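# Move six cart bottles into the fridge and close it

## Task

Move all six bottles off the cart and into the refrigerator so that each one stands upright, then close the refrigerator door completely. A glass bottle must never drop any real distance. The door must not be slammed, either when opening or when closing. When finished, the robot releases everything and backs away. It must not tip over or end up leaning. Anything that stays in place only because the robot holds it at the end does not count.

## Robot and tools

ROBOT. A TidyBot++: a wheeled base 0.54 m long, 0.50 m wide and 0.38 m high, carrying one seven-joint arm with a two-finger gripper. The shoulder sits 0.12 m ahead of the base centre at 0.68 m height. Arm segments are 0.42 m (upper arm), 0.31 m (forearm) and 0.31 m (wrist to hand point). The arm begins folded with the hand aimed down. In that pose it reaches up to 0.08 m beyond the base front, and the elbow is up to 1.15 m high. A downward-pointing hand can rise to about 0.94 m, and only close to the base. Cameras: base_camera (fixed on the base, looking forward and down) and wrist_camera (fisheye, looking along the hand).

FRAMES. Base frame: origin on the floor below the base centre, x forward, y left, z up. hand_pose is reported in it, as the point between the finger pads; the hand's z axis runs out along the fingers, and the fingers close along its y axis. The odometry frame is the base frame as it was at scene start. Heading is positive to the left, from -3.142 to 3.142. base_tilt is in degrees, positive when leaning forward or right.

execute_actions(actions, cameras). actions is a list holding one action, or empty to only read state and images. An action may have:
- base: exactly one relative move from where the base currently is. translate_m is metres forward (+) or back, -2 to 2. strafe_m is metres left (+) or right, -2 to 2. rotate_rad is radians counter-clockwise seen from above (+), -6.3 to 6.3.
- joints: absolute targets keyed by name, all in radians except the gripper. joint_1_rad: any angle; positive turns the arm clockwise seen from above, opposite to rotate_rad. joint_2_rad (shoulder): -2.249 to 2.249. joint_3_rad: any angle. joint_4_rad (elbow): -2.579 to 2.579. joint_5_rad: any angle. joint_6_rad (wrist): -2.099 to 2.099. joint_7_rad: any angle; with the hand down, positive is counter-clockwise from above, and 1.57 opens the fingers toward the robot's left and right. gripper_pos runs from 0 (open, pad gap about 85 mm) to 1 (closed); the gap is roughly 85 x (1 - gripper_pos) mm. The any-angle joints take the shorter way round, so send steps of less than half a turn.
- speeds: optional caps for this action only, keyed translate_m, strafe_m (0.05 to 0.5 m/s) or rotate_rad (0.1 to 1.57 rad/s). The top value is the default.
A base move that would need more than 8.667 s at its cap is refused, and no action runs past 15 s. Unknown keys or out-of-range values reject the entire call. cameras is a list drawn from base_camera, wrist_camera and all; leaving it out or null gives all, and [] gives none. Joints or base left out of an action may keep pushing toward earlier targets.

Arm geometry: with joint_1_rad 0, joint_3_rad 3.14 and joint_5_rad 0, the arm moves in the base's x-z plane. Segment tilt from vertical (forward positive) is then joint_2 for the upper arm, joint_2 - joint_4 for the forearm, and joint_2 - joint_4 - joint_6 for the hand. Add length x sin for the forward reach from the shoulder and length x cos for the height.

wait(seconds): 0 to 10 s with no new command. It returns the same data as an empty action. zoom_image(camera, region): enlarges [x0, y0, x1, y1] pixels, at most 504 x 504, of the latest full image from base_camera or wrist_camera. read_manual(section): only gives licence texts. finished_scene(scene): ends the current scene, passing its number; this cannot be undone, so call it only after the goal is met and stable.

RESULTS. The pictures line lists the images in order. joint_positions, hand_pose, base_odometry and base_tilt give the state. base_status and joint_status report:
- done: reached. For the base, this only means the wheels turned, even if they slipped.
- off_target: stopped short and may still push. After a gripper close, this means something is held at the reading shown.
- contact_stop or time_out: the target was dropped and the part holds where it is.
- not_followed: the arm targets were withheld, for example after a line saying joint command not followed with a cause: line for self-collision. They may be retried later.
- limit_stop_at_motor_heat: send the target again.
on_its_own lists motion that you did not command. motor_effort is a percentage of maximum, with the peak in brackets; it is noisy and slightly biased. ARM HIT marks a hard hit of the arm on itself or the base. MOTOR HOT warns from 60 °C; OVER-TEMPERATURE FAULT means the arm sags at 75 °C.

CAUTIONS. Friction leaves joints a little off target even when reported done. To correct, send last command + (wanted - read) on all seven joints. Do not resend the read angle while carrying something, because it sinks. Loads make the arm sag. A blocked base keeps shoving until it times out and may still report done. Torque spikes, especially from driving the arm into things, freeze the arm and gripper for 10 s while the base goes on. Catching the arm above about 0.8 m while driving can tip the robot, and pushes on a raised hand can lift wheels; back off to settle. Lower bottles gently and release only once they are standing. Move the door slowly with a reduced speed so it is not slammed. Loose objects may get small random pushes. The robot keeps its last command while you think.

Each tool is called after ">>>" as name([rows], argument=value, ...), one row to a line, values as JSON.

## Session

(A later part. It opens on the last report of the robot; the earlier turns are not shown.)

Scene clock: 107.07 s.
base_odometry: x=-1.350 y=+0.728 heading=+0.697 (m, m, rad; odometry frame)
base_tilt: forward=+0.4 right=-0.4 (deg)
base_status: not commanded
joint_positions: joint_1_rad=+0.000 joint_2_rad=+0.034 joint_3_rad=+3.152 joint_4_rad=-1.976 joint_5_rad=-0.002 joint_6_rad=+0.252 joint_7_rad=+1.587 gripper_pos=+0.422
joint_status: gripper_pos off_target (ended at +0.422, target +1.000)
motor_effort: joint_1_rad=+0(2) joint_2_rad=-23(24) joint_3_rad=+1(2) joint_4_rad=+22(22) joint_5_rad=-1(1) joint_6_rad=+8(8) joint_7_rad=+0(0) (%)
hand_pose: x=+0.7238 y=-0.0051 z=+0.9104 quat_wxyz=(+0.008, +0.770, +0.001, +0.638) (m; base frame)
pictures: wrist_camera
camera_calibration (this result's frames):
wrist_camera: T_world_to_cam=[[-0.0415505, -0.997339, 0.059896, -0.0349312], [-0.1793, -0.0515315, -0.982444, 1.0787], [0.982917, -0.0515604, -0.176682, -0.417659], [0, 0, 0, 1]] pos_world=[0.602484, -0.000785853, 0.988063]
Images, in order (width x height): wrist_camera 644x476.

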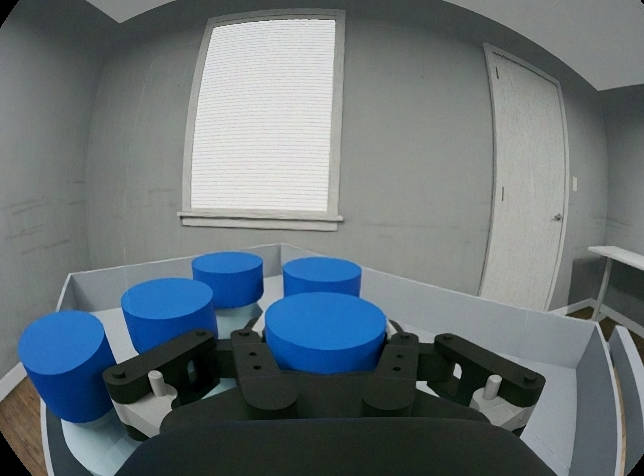

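>>> execute_actions([
  {"joints":{"joint_2_rad":-0.045,"joint_4_rad":-1.48,"joint_6_rad":-0.28}},
], cameras=[])

>>> execute_actions([
  {"base":{"translate_m":-0.34}},
], cameras=[])

>>> execute_actions([
  {"base":{"rotate_rad":3.1416},"speeds":{"rotate_rad":1.2}},
], cameras=[])

>>> execute_actions([
  {"base":{"strafe_m":0.424}},
])

>>> execute_actions([
  {"base":{"translate_m":0.39},"speeds":{"translate_m":0.3}},
])

Scene clock: 117.43 s.
base_odometry: x=-1.350 y=+0.727 heading=+0.697 (m, m, rad; odometry frame)
base_tilt: forward=+0.4 right=-0.4 (deg)
base_status: not commanded
joint_positions: joint_1_rad=+0.000 joint_2_rad=-0.021 joint_3_rad=+3.152 joint_4_rad=-1.506 joint_5_rad=-0.002 joint_6_rad=-0.271 joint_7_rad=+1.587 gripper_pos=+0.422
joint_status: all done
motor_effort: joint_1_rad=+0(1) joint_2_rad=-27(30) joint_3_rad=+1(1) joint_4_rad=+26(27) joint_5_rad=-1(1) joint_6_rad=+11(11) joint_7_rad=+0(0) (%)
hand_pose: x=+0.7294 y=-0.0050 z=+1.0719 quat_wxyz=(+0.008, +0.770, +0.001, +0.639) (m; base frame)
pictures: none
No camera images: the call's "cameras" was empty. Leave "cameras" out to get every camera's image.

Scene clock: 119.57 s.
base_odometry: x=-1.611 y=+0.509 heading=+0.697 (m, m, rad; odometry frame)
base_tilt: forward=+0.3 right=-0.4 (deg)
base_status: done
joint_positions: joint_1_rad=+0.000 joint_2_rad=-0.032 joint_3_rad=+3.152 joint_4_rad=-1.506 joint_5_rad=-0.002 joint_6_rad=-0.275 joint_7_rad=+1.587 gripper_pos=+0.422
joint_status: not commanded
motor_effort: joint_1_rad=+1(3) joint_2_rad=-27(31) joint_3_rad=+1(4) joint_4_rad=+27(27) joint_5_rad=-1(1) joint_6_rad=+11(11) joint_7_rad=+1(0) (%)
hand_pose: x=+0.7251 y=-0.0048 z=+1.0776 quat_wxyz=(+0.007, +0.767, +0.001, +0.641) (m; base frame)
pictures: none
No camera images: the call's "cameras" was empty. Leave "cameras" out to get every camera's image.

Scene clock: 123.27 s.
base_odometry: x=-1.610 y=+0.509 heading=-2.445 (m, m, rad; odometry frame)
base_tilt: forward=+0.4 right=-0.4 (deg)
base_status: done
joint_positions: joint_1_rad=-0.001 joint_2_rad=-0.027 joint_3_rad=+3.147 joint_4_rad=-1.506 joint_5_rad=-0.002 joint_6_rad=-0.275 joint_7_rad=+1.587 gripper_pos=+0.422
joint_status: not commanded
motor_effort: joint_1_rad=+0(3) joint_2_rad=-26(29) joint_3_rad=+1(2) joint_4_rad=+26(26) joint_5_rad=-1(0) joint_6_rad=+11(11) joint_7_rad=+1(0) (%)
hand_pose: x=+0.7267 y=-0.0016 z=+1.0750 quat_wxyz=(+0.006, +0.769, +0.004, +0.640) (m; base frame)
pictures: none
No camera images: the call's "cameras" was empty. Leave "cameras" out to get every camera's image.

Scene clock: 125.47 s.
base_odometry: x=-1.338 y=+0.184 heading=-2.444 (m, m, rad; odometry frame)
base_tilt: forward=+0.3 right=-0.5 (deg)
base_status: done
joint_positions: joint_1_rad=-0.001 joint_2_rad=-0.027 joint_3_rad=+3.145 joint_4_rad=-1.506 joint_5_rad=-0.002 joint_6_rad=-0.275 joint_7_rad=+1.587 gripper_pos=+0.422
joint_status: not commanded
motor_effort: joint_1_rad=+0(3) joint_2_rad=-27(27) joint_3_rad=+1(4) joint_4_rad=+26(27) joint_5_rad=+0(0) joint_6_rad=+10(11) joint_7_rad=+0(1) (%)
hand_pose: x=+0.7267 y=+0.0005 z=+1.0750 quat_wxyz=(+0.005, +0.769, +0.005, +0.640) (m; base frame)
pictures: base_camera, wrist_camera
camera_calibration (this result's frames):
wrist_camera: T_world_to_cam=[[-0.0319856, -0.997767, 0.0586264, -0.0446788], [-0.17343, -0.0522261, -0.98346, 1.238], [0.984327, -0.0416242, -0.171372, -0.39782], [0, 0, 0, 1]] pos_world=[0.604862, 0.00351784, 1.15197]
Images, in order (width x height): base_camera 644x364, wrist_camera 644x476.

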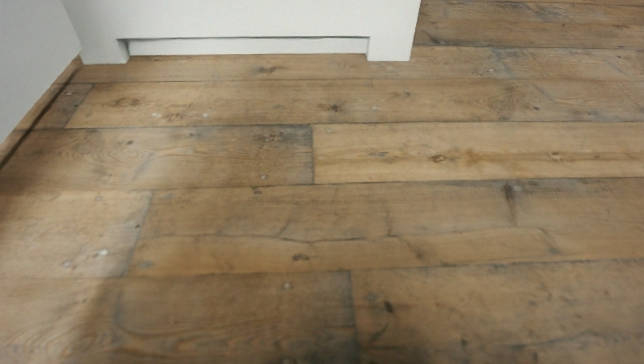

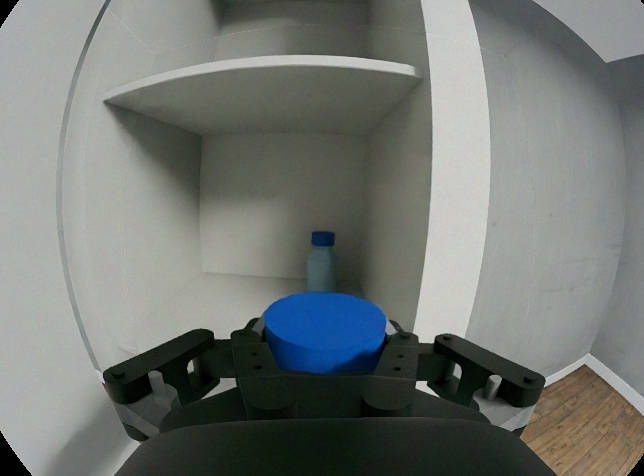

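Scene clock: 127.73 s.
base_odometry: x=-1.637 y=-0.067 heading=-2.444 (m, m, rad; odometry frame)
base_tilt: forward=+0.4 right=-0.4 (deg)
base_status: done
joint_positions: joint_1_rad=-0.001 joint_2_rad=-0.023 joint_3_rad=+3.145 joint_4_rad=-1.505 joint_5_rad=-0.002 joint_6_rad=-0.276 joint_7_rad=+1.587 gripper_pos=+0.422
joint_status: not commanded
motor_effort: joint_1_rad=+0(1) joint_2_rad=-27(30) joint_3_rad=+1(2) joint_4_rad=+26(28) joint_5_rad=+0(0) joint_6_rad=+11(11) joint_7_rad=+0(0) (%)
hand_pose: x=+0.7282 y=+0.0005 z=+1.0724 quat_wxyz=(+0.005, +0.770, +0.005, +0.638) (m; base frame)
pictures: base_camera, wrist_camera
camera_calibration (this result's frames):
wrist_camera: T_world_to_cam=[[-0.0317127, -0.997767, 0.058778, -0.0448408], [-0.177969, -0.0522309, -0.982649, 1.23818], [0.983525, -0.0416231, -0.175915, -0.394246], [0, 0, 0, 1]] pos_world=[0.606687, 0.00352076, 1.14998]
Images, in order (width x height): base_camera 644x364, wrist_camera 644x476.

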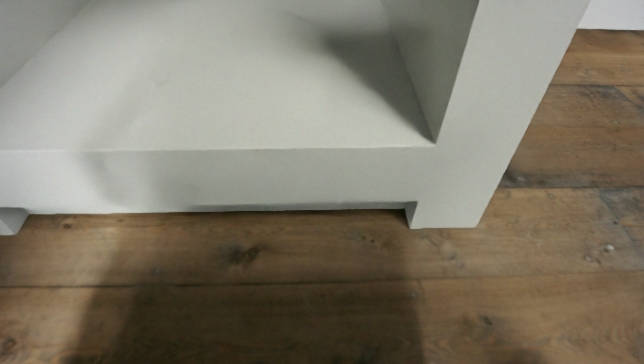

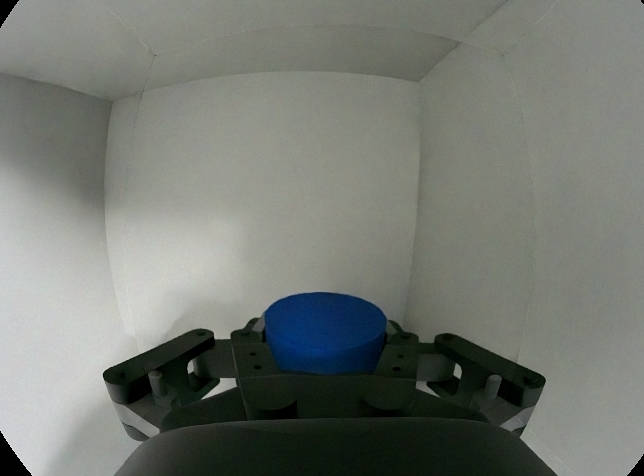

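>>> execute_actions([
  {"joints":{"joint_4_rad":-1.60,"joint_6_rad":-0.16}},
], cameras=[])

>>> execute_actions([
  {"joints":{"joint_4_rad":-1.68,"joint_6_rad":-0.11}},
], cameras=[])

Scene clock: 130.10 s.
base_odometry: x=-1.637 y=-0.067 heading=-2.444 (m, m, rad; odometry frame)
base_tilt: forward=+0.4 right=-0.4 (deg)
base_status: not commanded
joint_positions: joint_1_rad=-0.001 joint_2_rad=-0.023 joint_3_rad=+3.145 joint_4_rad=-1.614 joint_5_rad=-0.002 joint_6_rad=-0.204 joint_7_rad=+1.587 gripper_pos=+0.422
joint_status: all done
motor_effort: joint_1_rad=+1(1) joint_2_rad=-27(28) joint_3_rad=+1(1) joint_4_rad=+25(27) joint_5_rad=-1(0) joint_6_rad=+11(11) joint_7_rad=+1(0) (%)
hand_pose: x=+0.7270 y=+0.0004 z=+1.0269 quat_wxyz=(+0.005, +0.782, +0.005, +0.624) (m; base frame)
pictures: none
No camera images: the call's "cameras" was empty. Leave "cameras" out to get every camera's image.

Scene clock: 130.93 s.
base_odometry: x=-1.637 y=-0.067 heading=-2.444 (m, m, rad; odometry frame)
base_tilt: forward=+0.4 right=-0.4 (deg)
base_status: not commanded
joint_positions: joint_1_rad=-0.001 joint_2_rad=-0.033 joint_3_rad=+3.145 joint_4_rad=-1.665 joint_5_rad=-0.002 joint_6_rad=-0.134 joint_7_rad=+1.587 gripper_pos=+0.422
joint_status: all done
motor_effort: joint_1_rad=+1(0) joint_2_rad=-23(27) joint_3_rad=+1(0) joint_4_rad=+22(27) joint_5_rad=-1(1) joint_6_rad=+8(11) joint_7_rad=+0(0) (%)
hand_pose: x=+0.7242 y=+0.0004 z=+1.0228 quat_wxyz=(+0.005, +0.773, +0.005, +0.635) (m; base frame)
pictures: none
No camera images: the call's "cameras" was empty. Leave "cameras" out to get every camera's image.

>>> execute_actions([
  {"joints":{"gripper_pos":0,"joint_4_rad":-1.66}},
], cameras=[])

>>> execute_actions([
  {"base":{"translate_m":-0.39}},
], cameras=["wrist_camera"])

>>> execute_actions([
  {"base":{"strafe_m":-0.538},"joints":{"joint_2_rad":0.033,"joint_4_rad":-1.98,"joint_6_rad":0.275}},
], cameras=[])

>>> execute_actions([
  {"base":{"rotate_rad":-3.1416}},
], cameras=[])

>>> execute_actions([
  {"base":{"translate_m":0.2}},
], cameras=["wrist_camera"])

Scene clock: 134.87 s.
base_odometry: x=-1.637 y=-0.067 heading=-2.444 (m, m, rad; odometry frame)
base_tilt: forward=+0.4 right=-0.4 (deg)
base_status: not commanded
joint_positions: joint_1_rad=-0.001 joint_2_rad=-0.034 joint_3_rad=+3.145 joint_4_rad=-1.665 joint_5_rad=-0.002 joint_6_rad=-0.134 joint_7_rad=+1.587 gripper_pos=+0.000
joint_status: all done
motor_effort: joint_1_rad=+1(0) joint_2_rad=-23(26) joint_3_rad=+1(1) joint_4_rad=+21(24) joint_5_rad=-1(1) joint_6_rad=+8(10) joint_7_rad=+0(0) (%)
hand_pose: x=+0.7240 y=+0.0004 z=+1.0232 quat_wxyz=(+0.005, +0.772, +0.005, +0.635) (m; base frame)
pictures: none
No camera images: the call's "cameras" was empty. Leave "cameras" out to get every camera's image.

Scene clock: 137.10 s.
base_odometry: x=-1.338 y=+0.184 heading=-2.444 (m, m, rad; odometry frame)
base_tilt: forward=+0.4 right=-0.4 (deg)
base_status: done
joint_positions: joint_1_rad=-0.001 joint_2_rad=-0.050 joint_3_rad=+3.145 joint_4_rad=-1.665 joint_5_rad=-0.002 joint_6_rad=-0.132 joint_7_rad=+1.587 gripper_pos=+0.000
joint_status: not commanded
motor_effort: joint_1_rad=+1(2) joint_2_rad=-22(27) joint_3_rad=+1(2) joint_4_rad=+22(24) joint_5_rad=-1(1) joint_6_rad=+8(9) joint_7_rad=+1(0) (%)
hand_pose: x=+0.7185 y=+0.0003 z=+1.0333 quat_wxyz=(+0.005, +0.767, +0.005, +0.642) (m; base frame)
pictures: wrist_camera
camera_calibration (this result's frames):
wrist_camera: T_world_to_cam=[[-0.0327248, -0.997759, 0.0583671, -0.0418497], [-0.16782, -0.0520838, -0.984441, 1.19262], [0.985274, -0.0420108, -0.16574, -0.403403], [0, 0, 0, 1]] pos_world=[0.59624, 0.00341312, 1.10965]
Images, in order (width x height): wrist_camera 644x476.

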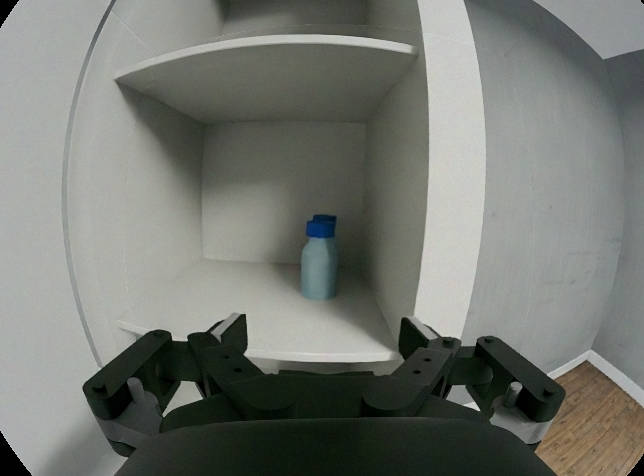

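Scene clock: 139.53 s.
base_odometry: x=-1.683 y=+0.597 heading=-2.444 (m, m, rad; odometry frame)
base_tilt: forward=+0.4 right=-0.4 (deg)
base_status: done
joint_positions: joint_1_rad=-0.001 joint_2_rad=+0.028 joint_3_rad=+3.149 joint_4_rad=-1.973 joint_5_rad=-0.002 joint_6_rad=+0.249 joint_7_rad=+1.587 gripper_pos=+0.000
joint_status: all done
motor_effort: joint_1_rad=+0(3) joint_2_rad=-23(25) joint_3_rad=+1(4) joint_4_rad=+20(22) joint_5_rad=-1(1) joint_6_rad=+8(9) joint_7_rad=+0(0) (%)
hand_pose: x=+0.7228 y=-0.0022 z=+0.9149 quat_wxyz=(+0.007, +0.768, +0.003, +0.640) (m; base frame)
pictures: none
No camera images: the call's "cameras" was empty. Leave "cameras" out to get every camera's image.

Scene clock: 142.87 s.
base_odometry: x=-1.683 y=+0.597 heading=+0.698 (m, m, rad; odometry frame)
base_tilt: forward=+0.4 right=-0.4 (deg)
base_status: done
joint_positions: joint_1_rad=-0.001 joint_2_rad=+0.032 joint_3_rad=+3.151 joint_4_rad=-1.973 joint_5_rad=-0.002 joint_6_rad=+0.249 joint_7_rad=+1.587 gripper_pos=+0.000
joint_status: not commanded
motor_effort: joint_1_rad=+0(2) joint_2_rad=-23(26) joint_3_rad=+1(3) joint_4_rad=+21(21) joint_5_rad=+0(1) joint_6_rad=+8(9) joint_7_rad=+0(0) (%)
hand_pose: x=+0.7236 y=-0.0042 z=+0.9129 quat_wxyz=(+0.008, +0.769, +0.002, +0.639) (m; base frame)
pictures: none
No camera images: the call's "cameras" was empty. Leave "cameras" out to get every camera's image.

Scene clock: 144.50 s.
base_odometry: x=-1.530 y=+0.725 heading=+0.697 (m, m, rad; odometry frame)
base_tilt: forward=+0.4 right=-0.4 (deg)
base_status: done
joint_positions: joint_1_rad=-0.001 joint_2_rad=+0.037 joint_3_rad=+3.151 joint_4_rad=-1.973 joint_5_rad=-0.002 joint_6_rad=+0.251 joint_7_rad=+1.587 gripper_pos=+0.000
joint_status: not commanded
motor_effort: joint_1_rad=+1(1) joint_2_rad=-23(28) joint_3_rad=+1(2) joint_4_rad=+21(22) joint_5_rad=+0(0) joint_6_rad=+8(9) joint_7_rad=+0(1) (%)
hand_pose: x=+0.7250 y=-0.0042 z=+0.9100 quat_wxyz=(+0.008, +0.771, +0.002, +0.637) (m; base frame)
pictures: wrist_camera
camera_calibration (this result's frames):
wrist_camera: T_world_to_cam=[[-0.0400197, -0.997426, 0.0594886, -0.034628], [-0.180029, -0.0513643, -0.982319, 1.07894], [0.982847, -0.0500218, -0.17751, -0.418002], [0, 0, 0, 1]] pos_world=[0.603687, -0.0000288786, 0.987728]
Images, in order (width x height): wrist_camera 644x476.

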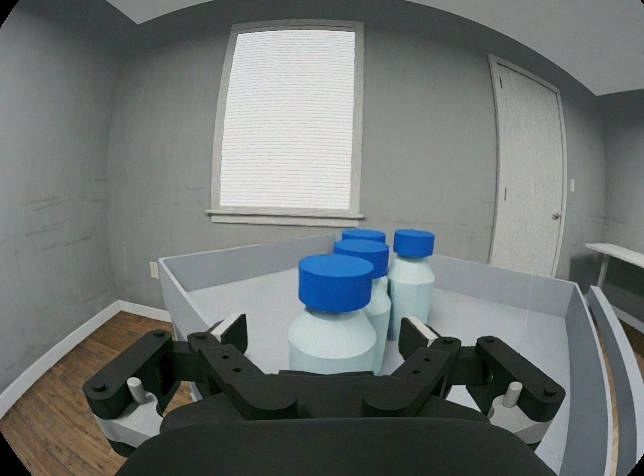

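>>> execute_actions([
  {"base":{"strafe_m":-0.009}},
], cameras=[])

>>> execute_actions([
  {"base":{"translate_m":0.08},"speeds":{"translate_m":0.1}},
], cameras=[])

>>> execute_actions([
  {"joints":{"gripper_pos":1}},
], cameras=["wrist_camera"])

Scene clock: 147.40 s.
base_odometry: x=-1.524 y=+0.718 heading=+0.697 (m, m, rad; odometry frame)
base_tilt: forward=+0.4 right=-0.4 (deg)
base_status: done
joint_positions: joint_1_rad=-0.001 joint_2_rad=+0.037 joint_3_rad=+3.152 joint_4_rad=-1.973 joint_5_rad=-0.002 joint_6_rad=+0.251 joint_7_rad=+1.587 gripper_pos=+0.000
joint_status: not commanded
motor_effort: joint_1_rad=+0(2) joint_2_rad=-25(26) joint_3_rad=+1(2) joint_4_rad=+22(21) joint_5_rad=+0(0) joint_6_rad=+8(8) joint_7_rad=+0(1) (%)
hand_pose: x=+0.7250 y=-0.0044 z=+0.9100 quat_wxyz=(+0.008, +0.771, +0.002, +0.637) (m; base frame)
pictures: none
No camera images: the call's "cameras" was empty. Leave "cameras" out to get every camera's image.

Scene clock: 148.77 s.
base_odometry: x=-1.463 y=+0.770 heading=+0.697 (m, m, rad; odometry frame)
base_tilt: forward=+0.4 right=-0.4 (deg)
base_status: done
joint_positions: joint_1_rad=-0.001 joint_2_rad=+0.035 joint_3_rad=+3.152 joint_4_rad=-1.974 joint_5_rad=-0.002 joint_6_rad=+0.252 joint_7_rad=+1.587 gripper_pos=+0.000
joint_status: not commanded
motor_effort: joint_1_rad=+0(2) joint_2_rad=-24(27) joint_3_rad=+1(2) joint_4_rad=+21(21) joint_5_rad=+0(0) joint_6_rad=+8(8) joint_7_rad=+0(1) (%)
hand_pose: x=+0.7245 y=-0.0044 z=+0.9114 quat_wxyz=(+0.008, +0.770, +0.002, +0.638) (m; base frame)
pictures: none
No camera images: the call's "cameras" was empty. Leave "cameras" out to get every camera's image.

Scene clock: 149.87 s.
base_odometry: x=-1.463 y=+0.770 heading=+0.697 (m, m, rad; odometry frame)
base_tilt: forward=+0.4 right=-0.4 (deg)
base_status: not commanded
joint_positions: joint_1_rad=-0.001 joint_2_rad=+0.035 joint_3_rad=+3.152 joint_4_rad=-1.974 joint_5_rad=-0.002 joint_6_rad=+0.252 joint_7_rad=+1.587 gripper_pos=+0.421
joint_status: gripper_pos off_target (ended at +0.421, target +1.000)
motor_effort: joint_1_rad=+1(1) joint_2_rad=-23(24) joint_3_rad=+1(2) joint_4_rad=+21(20) joint_5_rad=-1(1) joint_6_rad=+8(8) joint_7_rad=-1(1) (%)
hand_pose: x=+0.7245 y=-0.0044 z=+0.9114 quat_wxyz=(+0.008, +0.770, +0.002, +0.638) (m; base frame)
pictures: wrist_camera
camera_calibration (this result's frames):
wrist_camera: T_world_to_cam=[[-0.0405022, -0.997413, 0.0593887, -0.0344896], [-0.177582, -0.0513056, -0.982768, 1.07885], [0.983272, -0.0503506, -0.175044, -0.419835], [0, 0, 0, 1]] pos_world=[0.603, -0.000188016, 0.988822]
Images, in order (width x height): wrist_camera 644x476.

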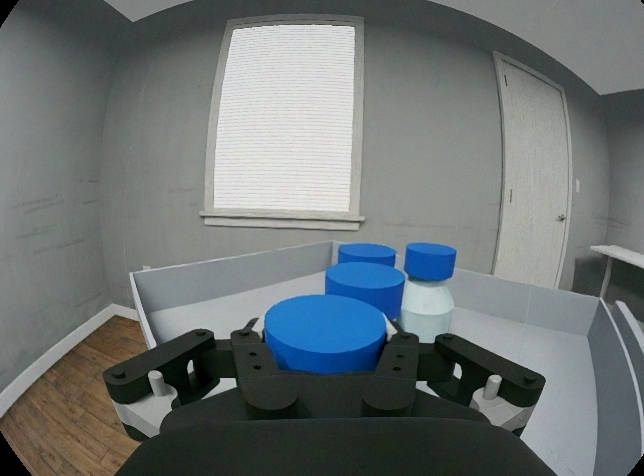

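>>> execute_actions([
  {"joints":{"joint_2_rad":-0.045,"joint_4_rad":-1.48,"joint_6_rad":-0.28}},
], cameras=[])

>>> execute_actions([
  {"base":{"translate_m":-0.28}},
], cameras=[])

>>> execute_actions([
  {"base":{"rotate_rad":3.1416},"speeds":{"rotate_rad":1.2}},
], cameras=[])

>>> execute_actions([
  {"base":{"strafe_m":0.65}},
])

Scene clock: 153.93 s.
base_odometry: x=-1.463 y=+0.770 heading=+0.697 (m, m, rad; odometry frame)
base_tilt: forward=+0.3 right=-0.4 (deg)
base_status: not commanded
joint_positions: joint_1_rad=-0.001 joint_2_rad=-0.020 joint_3_rad=+3.152 joint_4_rad=-1.508 joint_5_rad=-0.002 joint_6_rad=-0.273 joint_7_rad=+1.587 gripper_pos=+0.421
joint_status: all done
motor_effort: joint_1_rad=+0(1) joint_2_rad=-27(31) joint_3_rad=+1(2) joint_4_rad=+26(27) joint_5_rad=-1(1) joint_6_rad=+11(13) joint_7_rad=+0(0) (%)
hand_pose: x=+0.7297 y=-0.0042 z=+1.0699 quat_wxyz=(+0.007, +0.771, +0.002, +0.637) (m; base frame)
pictures: none
No camera images: the call's "cameras" was empty. Leave "cameras" out to get every camera's image.

Scene clock: 155.87 s.
base_odometry: x=-1.677 y=+0.590 heading=+0.697 (m, m, rad; odometry frame)
base_tilt: forward=+0.3 right=-0.4 (deg)
base_status: done
joint_positions: joint_1_rad=-0.001 joint_2_rad=-0.029 joint_3_rad=+3.151 joint_4_rad=-1.507 joint_5_rad=-0.003 joint_6_rad=-0.276 joint_7_rad=+1.587 gripper_pos=+0.421
joint_status: not commanded
motor_effort: joint_1_rad=+0(2) joint_2_rad=-27(31) joint_3_rad=+1(3) joint_4_rad=+27(28) joint_5_rad=-1(0) joint_6_rad=+11(12) joint_7_rad=-1(0) (%)
hand_pose: x=+0.7258 y=-0.0041 z=+1.0749 quat_wxyz=(+0.007, +0.769, +0.002, +0.639) (m; base frame)
pictures: none
No camera images: the call's "cameras" was empty. Leave "cameras" out to get every camera's image.

Scene clock: 159.57 s.
base_odometry: x=-1.677 y=+0.590 heading=-2.444 (m, m, rad; odometry frame)
base_tilt: forward=+0.4 right=-0.4 (deg)
base_status: done
joint_positions: joint_1_rad=-0.001 joint_2_rad=-0.025 joint_3_rad=+3.147 joint_4_rad=-1.507 joint_5_rad=-0.003 joint_6_rad=-0.276 joint_7_rad=+1.587 gripper_pos=+0.421
joint_status: not commanded
motor_effort: joint_1_rad=+0(2) joint_2_rad=-27(29) joint_3_rad=+1(2) joint_4_rad=+26(27) joint_5_rad=+0(1) joint_6_rad=+10(11) joint_7_rad=+0(0) (%)
hand_pose: x=+0.7274 y=-0.0013 z=+1.0724 quat_wxyz=(+0.005, +0.770, +0.004, +0.638) (m; base frame)
pictures: none
No camera images: the call's "cameras" was empty. Leave "cameras" out to get every camera's image.

Scene clock: 162.23 s.
base_odometry: x=-1.259 y=+0.092 heading=-2.444 (m, m, rad; odometry frame)
base_tilt: forward=+0.4 right=-0.4 (deg)
base_status: done
joint_positions: joint_1_rad=-0.001 joint_2_rad=-0.025 joint_3_rad=+3.148 joint_4_rad=-1.507 joint_5_rad=-0.003 joint_6_rad=-0.276 joint_7_rad=+1.587 gripper_pos=+0.421
joint_status: not commanded
motor_effort: joint_1_rad=+1(3) joint_2_rad=-27(27) joint_3_rad=+1(2) joint_4_rad=+26(27) joint_5_rad=+0(1) joint_6_rad=+11(11) joint_7_rad=+0(0) (%)
hand_pose: x=+0.7274 y=-0.0018 z=+1.0724 quat_wxyz=(+0.006, +0.770, +0.003, +0.638) (m; base frame)
pictures: base_camera, wrist_camera
camera_calibration (this result's frames):
wrist_camera: T_world_to_cam=[[-0.0354238, -0.997674, 0.0582452, -0.0438658], [-0.178463, -0.05103, -0.982622, 1.23825], [0.983309, -0.0452028, -0.17624, -0.393097], [0, 0, 0, 1]] pos_world=[0.605963, 0.00165479, 1.15]
Images, in order (width x height): base_camera 644x364, wrist_camera 644x476.

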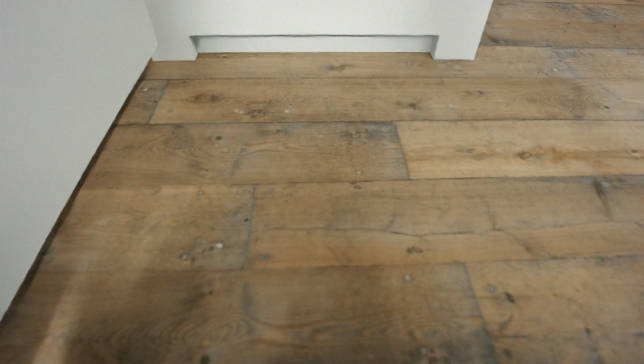

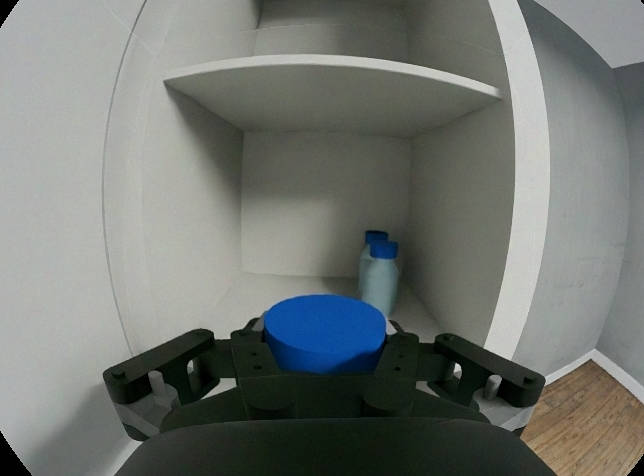

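>>> execute_actions([
  {"base":{"translate_m":0.49},"speeds":{"translate_m":0.25}},
])

>>> execute_actions([
  {"joints":{"joint_4_rad":-1.60,"joint_6_rad":-0.16}},
], cameras=[])

>>> execute_actions([
  {"joints":{"joint_4_rad":-1.68,"joint_6_rad":-0.11}},
], cameras=["wrist_camera"])

Scene clock: 167.17 s.
base_odometry: x=-1.635 y=-0.223 heading=-2.444 (m, m, rad; odometry frame)
base_tilt: forward=+0.4 right=-0.4 (deg)
base_status: done
joint_positions: joint_1_rad=-0.001 joint_2_rad=-0.022 joint_3_rad=+3.148 joint_4_rad=-1.507 joint_5_rad=-0.003 joint_6_rad=-0.277 joint_7_rad=+1.587 gripper_pos=+0.421
joint_status: not commanded
motor_effort: joint_1_rad=+0(1) joint_2_rad=-27(30) joint_3_rad=+1(2) joint_4_rad=+25(27) joint_5_rad=+0(1) joint_6_rad=+11(12) joint_7_rad=+0(1) (%)
hand_pose: x=+0.7288 y=-0.0018 z=+1.0699 quat_wxyz=(+0.006, +0.772, +0.003, +0.636) (m; base frame)
pictures: base_camera, wrist_camera
camera_calibration (this result's frames):
wrist_camera: T_world_to_cam=[[-0.0351621, -0.997674, 0.0584017, -0.0440274], [-0.18283, -0.05103, -0.981819, 1.2384], [0.982516, -0.0452004, -0.18061, -0.389677], [0, 0, 0, 1]] pos_world=[0.607732, 0.00165672, 1.14807]
Images, in order (width x height): base_camera 644x364, wrist_camera 644x476.

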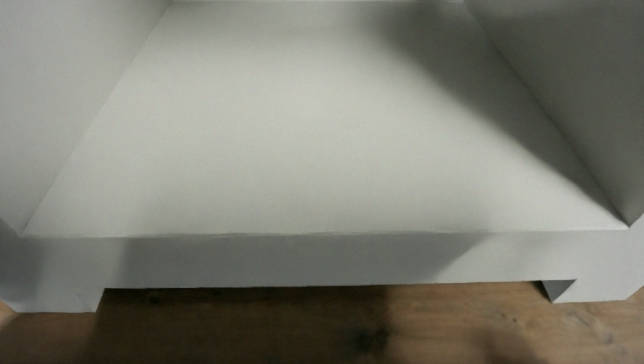

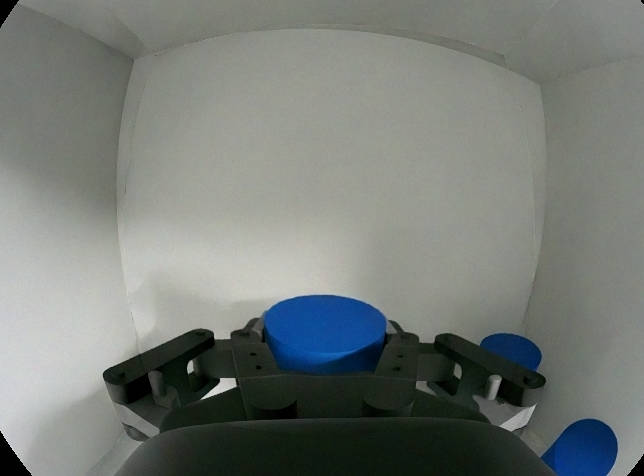

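Scene clock: 168.17 s.
base_odometry: x=-1.635 y=-0.223 heading=-2.444 (m, m, rad; odometry frame)
base_tilt: forward=+0.4 right=-0.4 (deg)
base_status: not commanded
joint_positions: joint_1_rad=-0.001 joint_2_rad=-0.022 joint_3_rad=+3.148 joint_4_rad=-1.615 joint_5_rad=-0.003 joint_6_rad=-0.204 joint_7_rad=+1.587 gripper_pos=+0.421
joint_status: all done
motor_effort: joint_1_rad=+0(0) joint_2_rad=-26(28) joint_3_rad=+1(1) joint_4_rad=+27(28) joint_5_rad=-1(1) joint_6_rad=+11(11) joint_7_rad=+0(0) (%)
hand_pose: x=+0.7277 y=-0.0019 z=+1.0256 quat_wxyz=(+0.006, +0.782, +0.003, +0.623) (m; base frame)
pictures: none
No camera images: the call's "cameras" was empty. Leave "cameras" out to get every camera's image.

Scene clock: 169.00 s.
base_odometry: x=-1.635 y=-0.223 heading=-2.444 (m, m, rad; odometry frame)
base_tilt: forward=+0.4 right=-0.3 (deg)
base_status: not commanded
joint_positions: joint_1_rad=-0.001 joint_2_rad=-0.034 joint_3_rad=+3.148 joint_4_rad=-1.665 joint_5_rad=-0.003 joint_6_rad=-0.133 joint_7_rad=+1.587 gripper_pos=+0.421
joint_status: all done
motor_effort: joint_1_rad=+0(0) joint_2_rad=-23(27) joint_3_rad=+1(1) joint_4_rad=+22(27) joint_5_rad=-1(1) joint_6_rad=+8(10) joint_7_rad=+0(1) (%)
hand_pose: x=+0.7241 y=-0.0019 z=+1.0238 quat_wxyz=(+0.006, +0.772, +0.003, +0.636) (m; base frame)
pictures: wrist_camera
camera_calibration (this result's frames):
wrist_camera: T_world_to_cam=[[-0.0354931, -0.997665, 0.058349, -0.0413203], [-0.183866, -0.0508702, -0.981634, 1.19283], [0.98231, -0.0455696, -0.181631, -0.392195], [0, 0, 0, 1]] pos_world=[0.603111, 0.00158336, 1.1021]
Images, in order (width x height): wrist_camera 644x476.

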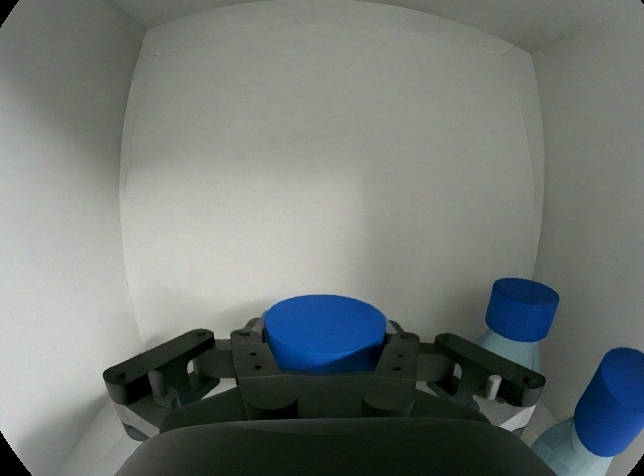

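>>> execute_actions([
  {"joints":{"gripper_pos":0,"joint_4_rad":-1.66}},
], cameras=[])

>>> execute_actions([
  {"base":{"translate_m":-0.49}},
], cameras=[])

>>> execute_actions([
  {"base":{"strafe_m":-0.625},"joints":{"joint_2_rad":0.033,"joint_4_rad":-1.98,"joint_6_rad":0.275}},
], cameras=[])

>>> execute_actions([
  {"base":{"rotate_rad":-3.1416}},
], cameras=[])

>>> execute_actions([
  {"base":{"translate_m":0.275}},
])

Scene clock: 172.20 s.
base_odometry: x=-1.635 y=-0.223 heading=-2.444 (m, m, rad; odometry frame)
base_tilt: forward=+0.4 right=-0.4 (deg)
base_status: not commanded
joint_positions: joint_1_rad=-0.001 joint_2_rad=-0.034 joint_3_rad=+3.148 joint_4_rad=-1.665 joint_5_rad=-0.003 joint_6_rad=-0.133 joint_7_rad=+1.587 gripper_pos=+0.000
joint_status: all done
motor_effort: joint_1_rad=+0(1) joint_2_rad=-23(26) joint_3_rad=+1(1) joint_4_rad=+22(26) joint_5_rad=-1(1) joint_6_rad=+8(10) joint_7_rad=+1(0) (%)
hand_pose: x=+0.7239 y=-0.0019 z=+1.0241 quat_wxyz=(+0.006, +0.772, +0.003, +0.636) (m; base frame)
pictures: none
No camera images: the call's "cameras" was empty. Leave "cameras" out to get every camera's image.

Scene clock: 174.63 s.
base_odometry: x=-1.259 y=+0.092 heading=-2.443 (m, m, rad; odometry frame)
base_tilt: forward=+0.3 right=-0.4 (deg)
base_status: done
joint_positions: joint_1_rad=-0.001 joint_2_rad=-0.049 joint_3_rad=+3.148 joint_4_rad=-1.665 joint_5_rad=-0.003 joint_6_rad=-0.132 joint_7_rad=+1.587 gripper_pos=+0.000
joint_status: not commanded
motor_effort: joint_1_rad=+0(3) joint_2_rad=-22(27) joint_3_rad=+1(2) joint_4_rad=+23(24) joint_5_rad=-1(1) joint_6_rad=+8(9) joint_7_rad=+0(0) (%)
hand_pose: x=+0.7189 y=-0.0021 z=+1.0334 quat_wxyz=(+0.006, +0.767, +0.003, +0.642) (m; base frame)
pictures: none
No camera images: the call's "cameras" was empty. Leave "cameras" out to get every camera's image.

Scene clock: 177.27 s.
base_odometry: x=-1.661 y=+0.571 heading=-2.443 (m, m, rad; odometry frame)
base_tilt: forward=+0.4 right=-0.4 (deg)
base_status: done
joint_positions: joint_1_rad=-0.001 joint_2_rad=+0.028 joint_3_rad=+3.148 joint_4_rad=-1.973 joint_5_rad=-0.003 joint_6_rad=+0.249 joint_7_rad=+1.587 gripper_pos=+0.000
joint_status: all done
motor_effort: joint_1_rad=+1(4) joint_2_rad=-23(25) joint_3_rad=+2(5) joint_4_rad=+21(23) joint_5_rad=-1(1) joint_6_rad=+8(9) joint_7_rad=+0(0) (%)
hand_pose: x=+0.7228 y=-0.0022 z=+0.9149 quat_wxyz=(+0.006, +0.768, +0.003, +0.640) (m; base frame)
pictures: none
No camera images: the call's "cameras" was empty. Leave "cameras" out to get every camera's image.

Scene clock: 180.60 s.
base_odometry: x=-1.661 y=+0.571 heading=+0.698 (m, m, rad; odometry frame)
base_tilt: forward=+0.4 right=-0.4 (deg)
base_status: done
joint_positions: joint_1_rad=-0.001 joint_2_rad=+0.032 joint_3_rad=+3.151 joint_4_rad=-1.973 joint_5_rad=-0.003 joint_6_rad=+0.249 joint_7_rad=+1.587 gripper_pos=+0.000
joint_status: not commanded
motor_effort: joint_1_rad=+0(3) joint_2_rad=-24(26) joint_3_rad=+0(3) joint_4_rad=+21(22) joint_5_rad=+0(1) joint_6_rad=+8(9) joint_7_rad=+0(0) (%)
hand_pose: x=+0.7236 y=-0.0043 z=+0.9129 quat_wxyz=(+0.008, +0.769, +0.001, +0.639) (m; base frame)
pictures: none
No camera images: the call's "cameras" was empty. Leave "cameras" out to get every camera's image.

Scene clock: 182.43 s.
base_odometry: x=-1.450 y=+0.748 heading=+0.698 (m, m, rad; odometry frame)
base_tilt: forward=+0.4 right=-0.3 (deg)
base_status: done
joint_positions: joint_1_rad=-0.001 joint_2_rad=+0.037 joint_3_rad=+3.151 joint_4_rad=-1.973 joint_5_rad=-0.003 joint_6_rad=+0.251 joint_7_rad=+1.587 gripper_pos=+0.000
joint_status: not commanded
motor_effort: joint_1_rad=+0(0) joint_2_rad=-24(27) joint_3_rad=+1(2) joint_4_rad=+21(22) joint_5_rad=+0(0) joint_6_rad=+8(9) joint_7_rad=+0(0) (%)
hand_pose: x=+0.7249 y=-0.0043 z=+0.9103 quat_wxyz=(+0.008, +0.770, +0.001, +0.637) (m; base frame)
pictures: base_camera, wrist_camera
camera_calibration (this result's frames):
wrist_camera: T_world_to_cam=[[-0.0404144, -0.997438, 0.0590331, -0.0340995], [-0.179513, -0.0508719, -0.982439, 1.07897], [0.982925, -0.0503019, -0.176997, -0.41837], [0, 0, 0, 1]] pos_world=[0.603537, -0.000167588, 0.987987]
Images, in order (width x height): base_camera 644x364, wrist_camera 644x476.

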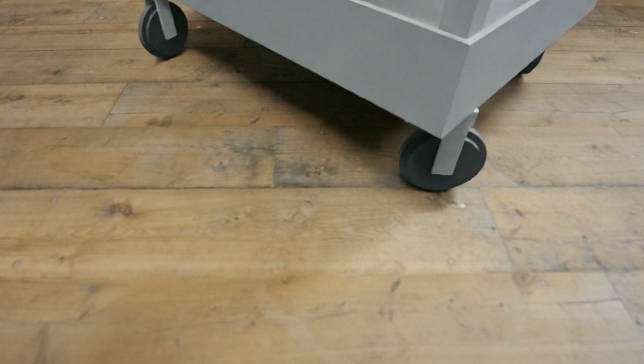

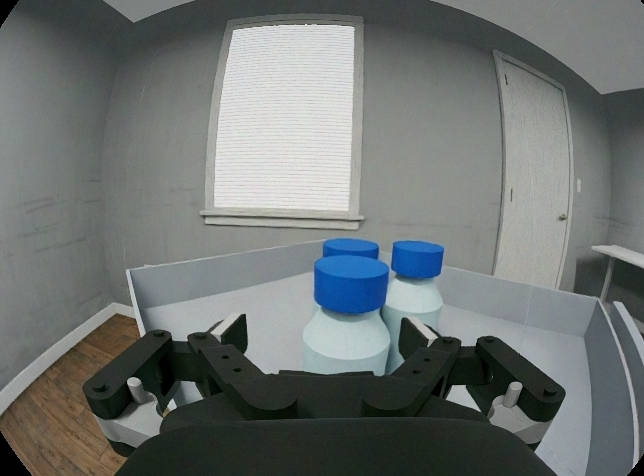

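>>> execute_actions([
  {"base":{"strafe_m":-0.019}},
], cameras=[])

>>> execute_actions([
  {"base":{"translate_m":0.08},"speeds":{"translate_m":0.1}},
], cameras=[])

>>> execute_actions([
  {"joints":{"gripper_pos":1}},
], cameras=["wrist_camera"])

Scene clock: 185.43 s.
base_odometry: x=-1.438 y=+0.733 heading=+0.698 (m, m, rad; odometry frame)
base_tilt: forward=+0.4 right=-0.4 (deg)
base_status: done
joint_positions: joint_1_rad=+0.000 joint_2_rad=+0.037 joint_3_rad=+3.152 joint_4_rad=-1.973 joint_5_rad=-0.003 joint_6_rad=+0.251 joint_7_rad=+1.587 gripper_pos=+0.000
joint_status: not commanded
motor_effort: joint_1_rad=+0(2) joint_2_rad=-24(25) joint_3_rad=+1(3) joint_4_rad=+20(21) joint_5_rad=+0(1) joint_6_rad=+8(9) joint_7_rad=+0(1) (%)
hand_pose: x=+0.7249 y=-0.0051 z=+0.9103 quat_wxyz=(+0.008, +0.770, +0.001, +0.638) (m; base frame)
pictures: none
No camera images: the call's "cameras" was empty. Leave "cameras" out to get every camera's image.

Scene clock: 186.80 s.
base_odometry: x=-1.376 y=+0.785 heading=+0.698 (m, m, rad; odometry frame)
base_tilt: forward=+0.4 right=-0.4 (deg)
base_status: done
joint_positions: joint_1_rad=+0.000 joint_2_rad=+0.035 joint_3_rad=+3.152 joint_4_rad=-1.974 joint_5_rad=-0.003 joint_6_rad=+0.252 joint_7_rad=+1.587 gripper_pos=+0.000
joint_status: not commanded
motor_effort: joint_1_rad=+0(1) joint_2_rad=-24(27) joint_3_rad=+1(2) joint_4_rad=+21(22) joint_5_rad=-1(0) joint_6_rad=+8(9) joint_7_rad=+0(0) (%)
hand_pose: x=+0.7245 y=-0.0051 z=+0.9114 quat_wxyz=(+0.008, +0.770, +0.001, +0.638) (m; base frame)
pictures: none
No camera images: the call's "cameras" was empty. Leave "cameras" out to get every camera's image.

Scene clock: 187.90 s.
base_odometry: x=-1.376 y=+0.785 heading=+0.698 (m, m, rad; odometry frame)
base_tilt: forward=+0.4 right=-0.4 (deg)
base_status: not commanded
joint_positions: joint_1_rad=+0.000 joint_2_rad=+0.035 joint_3_rad=+3.152 joint_4_rad=-1.974 joint_5_rad=-0.003 joint_6_rad=+0.252 joint_7_rad=+1.586 gripper_pos=+0.421
joint_status: gripper_pos off_target (ended at +0.421, target +1.000)
motor_effort: joint_1_rad=-1(1) joint_2_rad=-23(24) joint_3_rad=+0(0) joint_4_rad=+21(21) joint_5_rad=+0(0) joint_6_rad=+8(8) joint_7_rad=+0(1) (%)
hand_pose: x=+0.7245 y=-0.0051 z=+0.9114 quat_wxyz=(+0.008, +0.770, +0.001, +0.638) (m; base frame)
pictures: wrist_camera
camera_calibration (this result's frames):
wrist_camera: T_world_to_cam=[[-0.0420014, -0.997433, 0.0579942, -0.0328451], [-0.17741, -0.0496775, -0.982882, 1.07888], [0.98324, -0.0515712, -0.174869, -0.419988], [0, 0, 0, 1]] pos_world=[0.602974, -0.000824023, 0.988872]
Images, in order (width x height): wrist_camera 644x476.

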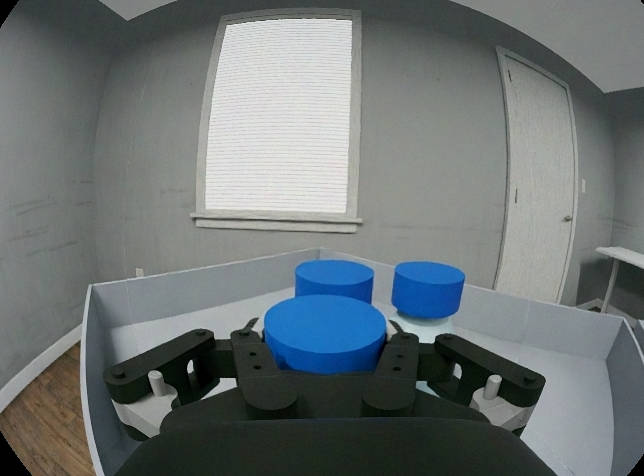

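>>> execute_actions([
  {"joints":{"joint_2_rad":-0.045,"joint_4_rad":-1.48,"joint_6_rad":-0.28}},
], cameras=[])

>>> execute_actions([
  {"base":{"translate_m":-0.355}},
], cameras=[])

>>> execute_actions([
  {"base":{"rotate_rad":3.1416},"speeds":{"rotate_rad":1.2}},
], cameras=[])

>>> execute_actions([
  {"base":{"strafe_m":0.605}},
])

Scene clock: 191.90 s.
base_odometry: x=-1.376 y=+0.785 heading=+0.698 (m, m, rad; odometry frame)
base_tilt: forward=+0.3 right=-0.4 (deg)
base_status: not commanded
joint_positions: joint_1_rad=+0.000 joint_2_rad=-0.015 joint_3_rad=+3.152 joint_4_rad=-1.513 joint_5_rad=-0.003 joint_6_rad=-0.277 joint_7_rad=+1.586 gripper_pos=+0.421
joint_status: all done
motor_effort: joint_1_rad=+0(1) joint_2_rad=-28(33) joint_3_rad=+1(0) joint_4_rad=+27(28) joint_5_rad=+0(0) joint_6_rad=+11(12) joint_7_rad=+0(0) (%)
hand_pose: x=+0.7312 y=-0.0048 z=+1.0624 quat_wxyz=(+0.007, +0.775, +0.001, +0.631) (m; base frame)
pictures: none
No camera images: the call's "cameras" was empty. Leave "cameras" out to get every camera's image.

Scene clock: 194.03 s.
base_odometry: x=-1.648 y=+0.556 heading=+0.698 (m, m, rad; odometry frame)
base_tilt: forward=+0.3 right=-0.4 (deg)
base_status: done
joint_positions: joint_1_rad=+0.000 joint_2_rad=-0.025 joint_3_rad=+3.152 joint_4_rad=-1.512 joint_5_rad=-0.003 joint_6_rad=-0.281 joint_7_rad=+1.586 gripper_pos=+0.421
joint_status: not commanded
motor_effort: joint_1_rad=+0(3) joint_2_rad=-28(32) joint_3_rad=+1(4) joint_4_rad=+28(28) joint_5_rad=+0(0) joint_6_rad=+12(12) joint_7_rad=+0(0) (%)
hand_pose: x=+0.7272 y=-0.0047 z=+1.0674 quat_wxyz=(+0.007, +0.773, +0.001, +0.634) (m; base frame)
pictures: none
No camera images: the call's "cameras" was empty. Leave "cameras" out to get every camera's image.

Scene clock: 197.77 s.
base_odometry: x=-1.648 y=+0.556 heading=-2.443 (m, m, rad; odometry frame)
base_tilt: forward=+0.3 right=-0.5 (deg)
base_status: done
joint_positions: joint_1_rad=-0.001 joint_2_rad=-0.020 joint_3_rad=+3.147 joint_4_rad=-1.512 joint_5_rad=-0.003 joint_6_rad=-0.281 joint_7_rad=+1.586 gripper_pos=+0.421
joint_status: not commanded
motor_effort: joint_1_rad=+0(3) joint_2_rad=-28(31) joint_3_rad=+1(3) joint_4_rad=+28(28) joint_5_rad=-1(0) joint_6_rad=+11(12) joint_7_rad=+0(0) (%)
hand_pose: x=+0.7290 y=-0.0011 z=+1.0646 quat_wxyz=(+0.005, +0.775, +0.003, +0.632) (m; base frame)
pictures: none
No camera images: the call's "cameras" was empty. Leave "cameras" out to get every camera's image.

Scene clock: 200.33 s.
base_odometry: x=-1.259 y=+0.093 heading=-2.443 (m, m, rad; odometry frame)
base_tilt: forward=+0.4 right=-0.4 (deg)
base_status: done
joint_positions: joint_1_rad=-0.001 joint_2_rad=-0.020 joint_3_rad=+3.149 joint_4_rad=-1.512 joint_5_rad=-0.003 joint_6_rad=-0.281 joint_7_rad=+1.586 gripper_pos=+0.421
joint_status: not commanded
motor_effort: joint_1_rad=+0(3) joint_2_rad=-28(29) joint_3_rad=+1(2) joint_4_rad=+27(28) joint_5_rad=+0(1) joint_6_rad=+12(12) joint_7_rad=+0(0) (%)
hand_pose: x=+0.7290 y=-0.0023 z=+1.0646 quat_wxyz=(+0.005, +0.775, +0.002, +0.632) (m; base frame)
pictures: base_camera, wrist_camera
camera_calibration (this result's frames):
wrist_camera: T_world_to_cam=[[-0.0354998, -0.997719, 0.0574185, -0.0428759], [-0.193244, -0.0495172, -0.9799, 1.2387], [0.980508, -0.045882, -0.191045, -0.378247], [0, 0, 0, 1]] pos_world=[0.608722, 0.00120396, 1.144]
Images, in order (width x height): base_camera 644x364, wrist_camera 644x476.

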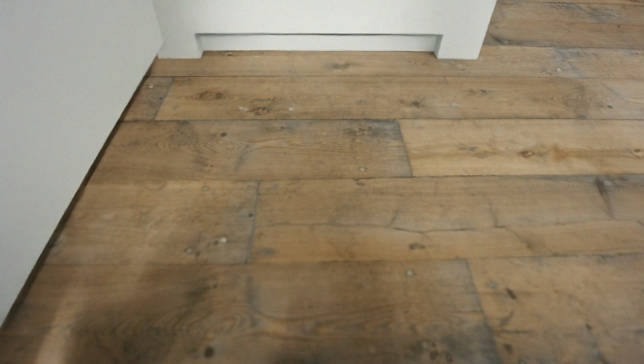

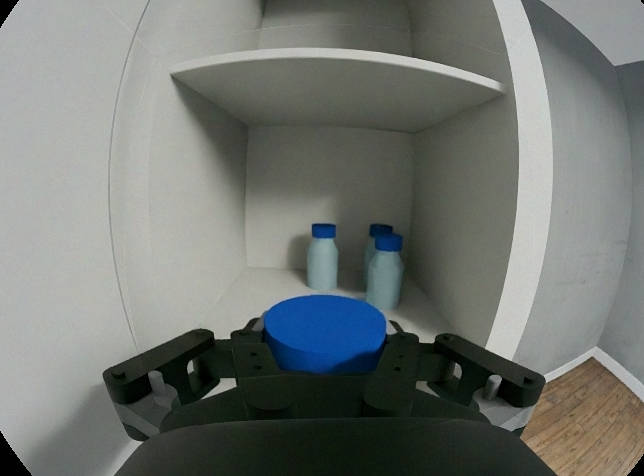

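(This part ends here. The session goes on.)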